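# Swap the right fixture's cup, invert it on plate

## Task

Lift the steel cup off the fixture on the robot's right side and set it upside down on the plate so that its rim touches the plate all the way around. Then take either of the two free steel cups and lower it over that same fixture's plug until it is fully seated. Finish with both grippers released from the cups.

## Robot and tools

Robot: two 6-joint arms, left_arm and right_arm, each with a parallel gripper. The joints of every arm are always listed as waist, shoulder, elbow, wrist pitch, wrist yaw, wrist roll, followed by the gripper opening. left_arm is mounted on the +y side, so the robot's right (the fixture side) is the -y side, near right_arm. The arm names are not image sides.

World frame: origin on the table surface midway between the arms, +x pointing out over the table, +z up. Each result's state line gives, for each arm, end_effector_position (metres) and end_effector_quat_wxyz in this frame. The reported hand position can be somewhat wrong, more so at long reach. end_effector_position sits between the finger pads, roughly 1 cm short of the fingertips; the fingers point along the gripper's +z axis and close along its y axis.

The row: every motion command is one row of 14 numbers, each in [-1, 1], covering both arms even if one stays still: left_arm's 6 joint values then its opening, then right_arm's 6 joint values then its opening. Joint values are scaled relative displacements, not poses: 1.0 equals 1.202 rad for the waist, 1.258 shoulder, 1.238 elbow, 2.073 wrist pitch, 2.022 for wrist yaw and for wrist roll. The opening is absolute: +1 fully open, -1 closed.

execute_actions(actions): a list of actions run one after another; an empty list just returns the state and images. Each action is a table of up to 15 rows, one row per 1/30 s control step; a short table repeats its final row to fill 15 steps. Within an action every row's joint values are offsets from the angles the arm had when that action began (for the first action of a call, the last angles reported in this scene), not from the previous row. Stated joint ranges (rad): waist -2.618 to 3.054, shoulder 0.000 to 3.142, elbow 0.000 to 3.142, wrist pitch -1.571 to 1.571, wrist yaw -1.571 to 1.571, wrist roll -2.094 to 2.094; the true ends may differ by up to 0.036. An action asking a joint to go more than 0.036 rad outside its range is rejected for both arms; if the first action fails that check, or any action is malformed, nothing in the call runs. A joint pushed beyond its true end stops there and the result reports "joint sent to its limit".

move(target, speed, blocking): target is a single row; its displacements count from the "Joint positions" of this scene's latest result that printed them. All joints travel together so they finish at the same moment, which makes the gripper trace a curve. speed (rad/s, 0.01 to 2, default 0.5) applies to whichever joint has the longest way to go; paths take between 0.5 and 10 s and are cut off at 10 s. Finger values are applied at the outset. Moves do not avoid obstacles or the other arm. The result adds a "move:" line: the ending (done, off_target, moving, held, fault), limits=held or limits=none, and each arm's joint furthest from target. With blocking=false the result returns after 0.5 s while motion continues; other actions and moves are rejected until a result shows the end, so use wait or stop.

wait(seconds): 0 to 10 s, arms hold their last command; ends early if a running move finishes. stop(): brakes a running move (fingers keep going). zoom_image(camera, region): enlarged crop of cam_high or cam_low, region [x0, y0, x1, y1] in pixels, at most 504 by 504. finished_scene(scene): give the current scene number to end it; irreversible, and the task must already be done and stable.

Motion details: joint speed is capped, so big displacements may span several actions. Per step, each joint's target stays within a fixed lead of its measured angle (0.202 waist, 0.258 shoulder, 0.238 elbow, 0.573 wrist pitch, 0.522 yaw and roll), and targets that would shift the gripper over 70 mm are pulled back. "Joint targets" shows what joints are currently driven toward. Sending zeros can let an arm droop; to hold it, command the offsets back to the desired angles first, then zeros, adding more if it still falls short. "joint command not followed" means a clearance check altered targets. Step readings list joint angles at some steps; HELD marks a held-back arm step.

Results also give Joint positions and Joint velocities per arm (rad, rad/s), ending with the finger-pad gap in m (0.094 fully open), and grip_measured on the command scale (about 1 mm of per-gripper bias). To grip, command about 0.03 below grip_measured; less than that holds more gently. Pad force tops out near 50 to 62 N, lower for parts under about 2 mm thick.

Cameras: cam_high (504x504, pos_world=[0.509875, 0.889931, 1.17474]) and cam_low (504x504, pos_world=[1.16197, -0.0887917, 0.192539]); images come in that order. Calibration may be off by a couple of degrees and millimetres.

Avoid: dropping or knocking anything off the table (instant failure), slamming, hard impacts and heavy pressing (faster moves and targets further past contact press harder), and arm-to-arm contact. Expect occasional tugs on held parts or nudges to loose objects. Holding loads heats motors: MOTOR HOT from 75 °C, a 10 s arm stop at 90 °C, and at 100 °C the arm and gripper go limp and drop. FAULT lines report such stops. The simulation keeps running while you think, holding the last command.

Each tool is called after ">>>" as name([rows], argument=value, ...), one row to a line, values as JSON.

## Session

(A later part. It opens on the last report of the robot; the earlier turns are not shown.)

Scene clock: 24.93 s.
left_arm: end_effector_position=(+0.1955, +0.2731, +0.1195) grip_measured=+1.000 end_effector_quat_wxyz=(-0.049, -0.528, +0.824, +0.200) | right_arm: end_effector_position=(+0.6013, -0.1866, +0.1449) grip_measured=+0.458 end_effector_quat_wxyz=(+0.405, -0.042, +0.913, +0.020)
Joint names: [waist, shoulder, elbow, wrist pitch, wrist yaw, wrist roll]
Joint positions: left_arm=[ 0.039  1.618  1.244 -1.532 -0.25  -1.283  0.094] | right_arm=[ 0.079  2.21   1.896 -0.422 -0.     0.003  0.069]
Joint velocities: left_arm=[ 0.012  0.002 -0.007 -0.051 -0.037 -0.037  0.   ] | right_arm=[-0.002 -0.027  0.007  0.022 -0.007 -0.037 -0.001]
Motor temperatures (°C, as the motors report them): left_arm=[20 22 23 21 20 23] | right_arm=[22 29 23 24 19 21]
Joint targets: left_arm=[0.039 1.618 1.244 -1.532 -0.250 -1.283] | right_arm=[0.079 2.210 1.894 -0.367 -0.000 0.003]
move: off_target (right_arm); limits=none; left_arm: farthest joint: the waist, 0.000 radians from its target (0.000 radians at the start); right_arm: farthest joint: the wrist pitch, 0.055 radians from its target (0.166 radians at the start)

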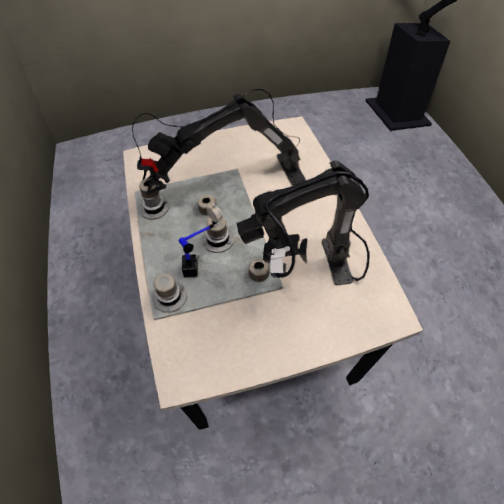

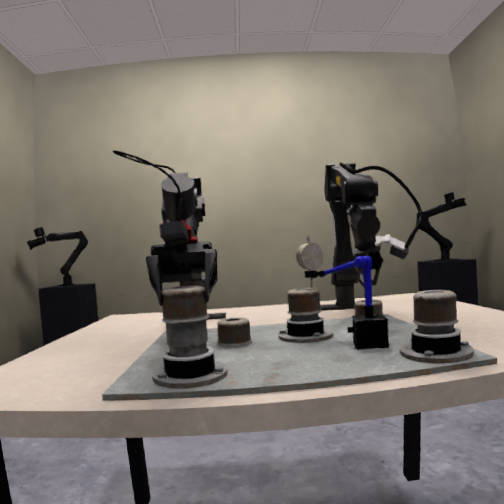

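>>> move(target=[0,0,0,0,0,0,1,0,0.026,-0.099,0.087,0,0,0.4], speed=0.12)

>>> move(target=[0,0,0,0,0,0,1,0,0.012,-0.005,-0.008,0,0,0.4], speed=0.05)

>>> zoom_image(camera="cam_low", region=[120, 250, 260, 390])

Scene clock: 26.93 s.
left_arm: end_effector_position=(+0.1955, +0.2731, +0.1195) grip_measured=+1.000 end_effector_quat_wxyz=(-0.049, -0.528, +0.824, +0.200) | right_arm: end_effector_position=(+0.6026, -0.1865, +0.1056) grip_measured=+0.458 end_effector_quat_wxyz=(+0.406, -0.042, +0.913, +0.020)
Joint names: [waist, shoulder, elbow, wrist pitch, wrist yaw, wrist roll]
Joint positions: left_arm=[ 0.039  1.618  1.244 -1.532 -0.25  -1.283  0.094] | right_arm=[ 0.079  2.238  1.783 -0.278 -0.     0.003  0.069]
Joint velocities: left_arm=[-0.012 -0.012  0.007  0.007 -0.066 -0.066  0.   ] | right_arm=[-0.002 -0.012 -0.007 -0.022 -0.066  0.066 -0.   ]
Motor temperatures (°C, as the motors report them): left_arm=[20 22 23 21 20 23] | right_arm=[22 30 22 24 19 21]
Joint targets: left_arm=[0.039 1.618 1.244 -1.532 -0.250 -1.283] | right_arm=[0.079 2.243 1.773 -0.242 -0.000 0.003]
move: off_target (right_arm); limits=none; left_arm: farthest joint: the waist, 0.000 radians from its target (0.000 radians at the start); right_arm: farthest joint: the wrist pitch, 0.036 radians from its target (0.181 radians at the start)

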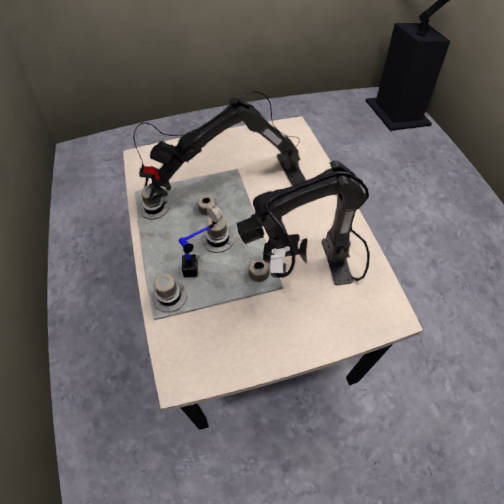

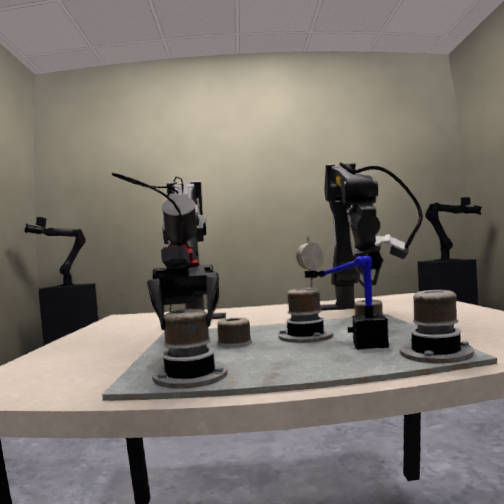

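Scene clock: 27.63 s.
left_arm: end_effector_position=(+0.1955, +0.2731, +0.1195) grip_measured=+1.000 end_effector_quat_wxyz=(-0.049, -0.528, +0.824, +0.200) | right_arm: end_effector_position=(+0.6025, -0.1865, +0.1055) grip_measured=+0.458 end_effector_quat_wxyz=(+0.406, -0.042, +0.913, +0.020)
Joint names: [waist, shoulder, elbow, wrist pitch, wrist yaw, wrist roll]
Joint positions: left_arm=[ 0.039  1.618  1.244 -1.532 -0.25  -1.283  0.094] | right_arm=[ 0.079  2.238  1.783 -0.279 -0.     0.003  0.069]
Joint velocities: left_arm=[ 0.002  0.002 -0.012  0.037 -0.022  0.037  0.   ] | right_arm=[ 0.017 -0.017 -0.027 -0.022 -0.022 -0.051  0.001]
Motor temperatures (°C, as the motors report them): left_arm=[20 22 23 21 20 23] | right_arm=[22 30 22 24 19 21]
Joint targets: left_arm=[0.039 1.618 1.244 -1.532 -0.250 -1.283] | right_arm=[0.079 2.254 1.777 -0.294 -0.000 0.003]
move: done; limits=none; left_arm: farthest joint: the waist, 0.000 radians from its target (0.000 radians at the start); right_arm: farthest joint: the wrist pitch, 0.016 radians from its target (0.017 radians at the start)

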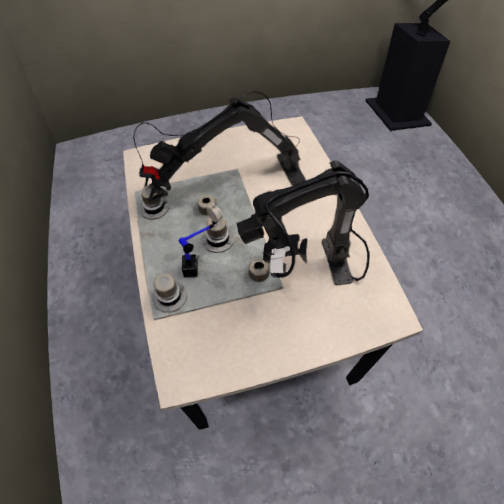

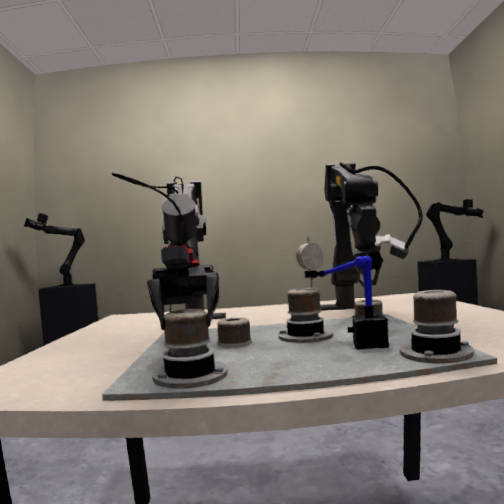

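Region (120, 250, 260, 390) of cam_low's 504x504 image, scaled by 3.600, with more detail than that image has.

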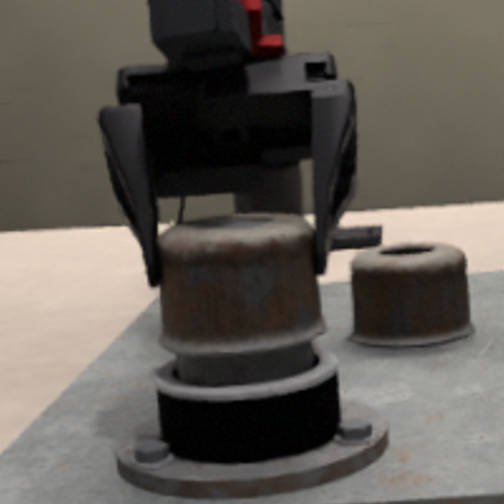

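>>> execute_actions(actions=[])

>>> move(target=[0,0,0,0,0,0,1,0,0,0,0,0,0,1])

>>> move(target=[0,0,0,0,0,0,1,0,-0.15,0.1,-0.12,0,0,1])

>>> zoom_image(camera="cam_low", region=[100,200,320,390])

Scene clock: 28.07 s.
left_arm: end_effector_position=(+0.1955, +0.2731, +0.1195) grip_measured=+1.000 end_effector_quat_wxyz=(-0.049, -0.528, +0.824, +0.200) | right_arm: end_effector_position=(+0.6025, -0.1865, +0.1055) grip_measured=+0.458 end_effector_quat_wxyz=(+0.406, -0.042, +0.913, +0.020)
Joint names: [waist, shoulder, elbow, wrist pitch, wrist yaw, wrist roll]
Joint positions: left_arm=[ 0.039  1.618  1.244 -1.532 -0.25  -1.283  0.094] | right_arm=[ 0.079  2.238  1.783 -0.279 -0.     0.003  0.069]
Joint velocities: left_arm=[-0.022  0.007  0.012  0.007 -0.095  0.022  0.   ] | right_arm=[-0.012  0.012 -0.007 -0.037 -0.051  0.037 -0.001]
Motor temperatures (°C, as the motors report them): left_arm=[20 22 23 21 20 23] | right_arm=[22 30 22 24 19 21]
Joint targets: left_arm=[0.039 1.618 1.244 -1.532 -0.250 -1.283] | right_arm=[0.079 2.254 1.777 -0.294 -0.000 0.003]

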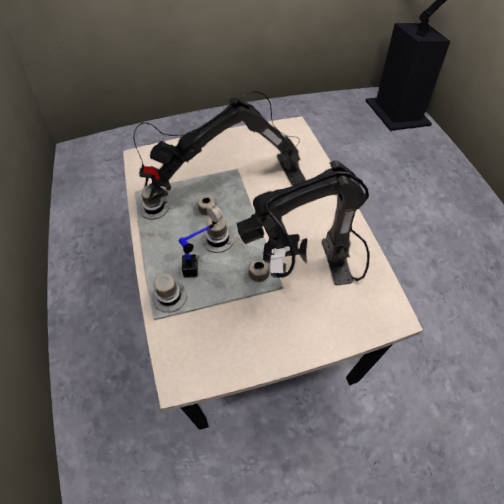

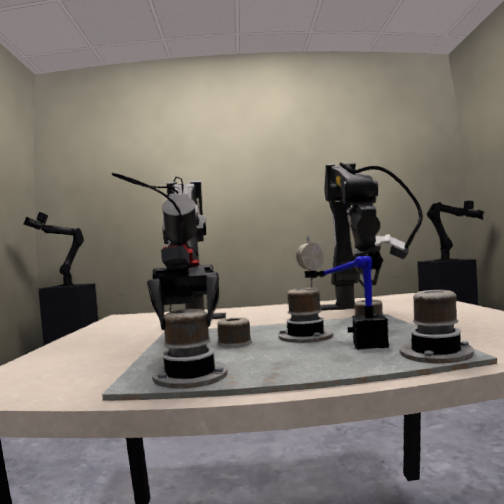

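Scene clock: 28.57 s.
left_arm: end_effector_position=(+0.1955, +0.2731, +0.1195) grip_measured=+1.000 end_effector_quat_wxyz=(-0.049, -0.528, +0.824, +0.200) | right_arm: end_effector_position=(+0.6025, -0.1865, +0.1055) grip_measured=+1.000 end_effector_quat_wxyz=(+0.406, -0.042, +0.913, +0.020)
Joint names: [waist, shoulder, elbow, wrist pitch, wrist yaw, wrist roll]
Joint positions: left_arm=[ 0.039  1.618  1.244 -1.532 -0.25  -1.283  0.094] | right_arm=[ 0.079  2.238  1.783 -0.279 -0.     0.003  0.094]
Joint velocities: left_arm=[ 0.002 -0.002  0.007  0.037  0.051  0.051  0.   ] | right_arm=[ 0.012 -0.002 -0.007  0.007 -0.081  0.007  0.   ]
Motor temperatures (°C, as the motors report them): left_arm=[20 22 23 21 20 23] | right_arm=[22 30 22 24 19 21]
Joint targets: left_arm=[0.039 1.618 1.244 -1.532 -0.250 -1.283] | right_arm=[0.079 2.238 1.783 -0.279 -0.000 0.003]
move: done; limits=none; left_arm: farthest joint: the waist, 0.000 radians from its target (0.000 radians at the start); right_arm: farthest joint: the waist, 0.000 radians from its target (0.000 radians at the start)

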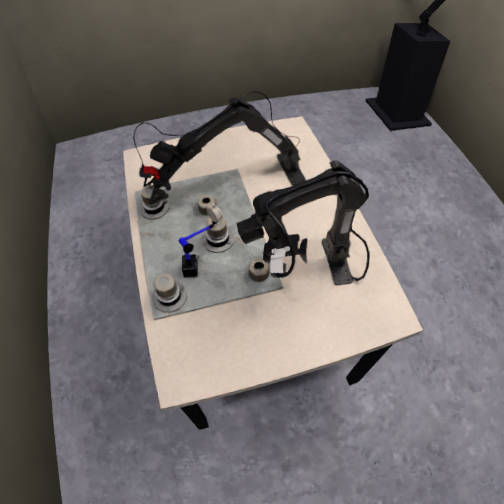

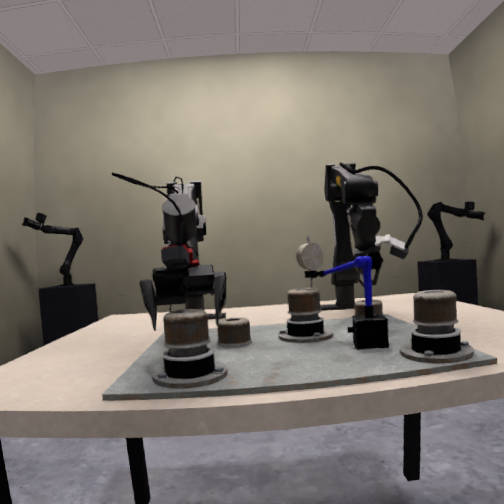

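Scene clock: 29.93 s.
left_arm: end_effector_position=(+0.1955, +0.2731, +0.1195) grip_measured=+1.000 end_effector_quat_wxyz=(-0.049, -0.528, +0.824, +0.200) | right_arm: end_effector_position=(+0.5773, -0.1889, +0.2216) grip_measured=+1.000 end_effector_quat_wxyz=(+0.438, -0.042, +0.898, +0.022)
Joint names: [waist, shoulder, elbow, wrist pitch, wrist yaw, wrist roll]
Joint positions: left_arm=[ 0.039  1.618  1.244 -1.532 -0.25  -1.283  0.094] | right_arm=[ 0.079  2.05   1.896 -0.508 -0.     0.003  0.094]
Joint velocities: left_arm=[ 0.007 -0.002 -0.012 -0.007  0.022  0.007  0.   ] | right_arm=[-0.002 -0.007  0.017  0.007 -0.022 -0.037  0.   ]
Motor temperatures (°C, as the motors report them): left_arm=[20 22 23 21 20 23] | right_arm=[22 30 23 25 19 21]
Joint targets: left_arm=[0.039 1.618 1.244 -1.532 -0.250 -1.283] | right_arm=[0.079 2.050 1.907 -0.527 -0.000 0.003]
move: done; limits=none; left_arm: farthest joint: the waist, 0.000 radians from its target (0.000 radians at the start); right_arm: farthest joint: the wrist pitch, 0.019 radians from its target (0.249 radians at the start)

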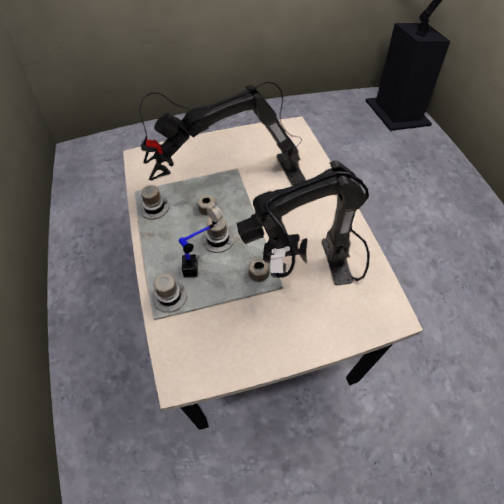

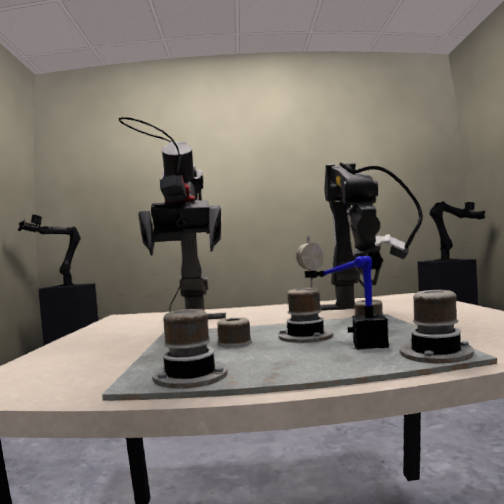

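Region (100, 200, 320, 390) of cam_low's 504x504 image, scaled by 2.291, with more detail than that image has; it fills the top 435 rows of this view, and the rest is white.

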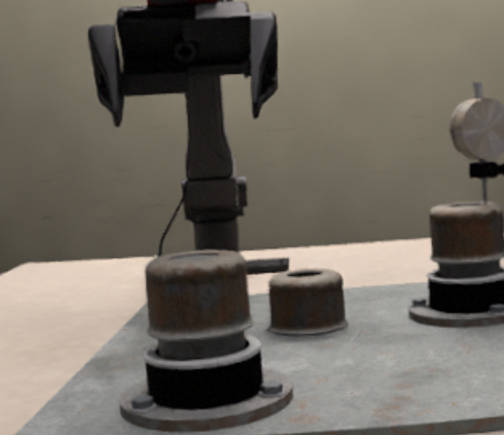

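>>> finished_scene(scene=2)

The scene is finished: the task was done.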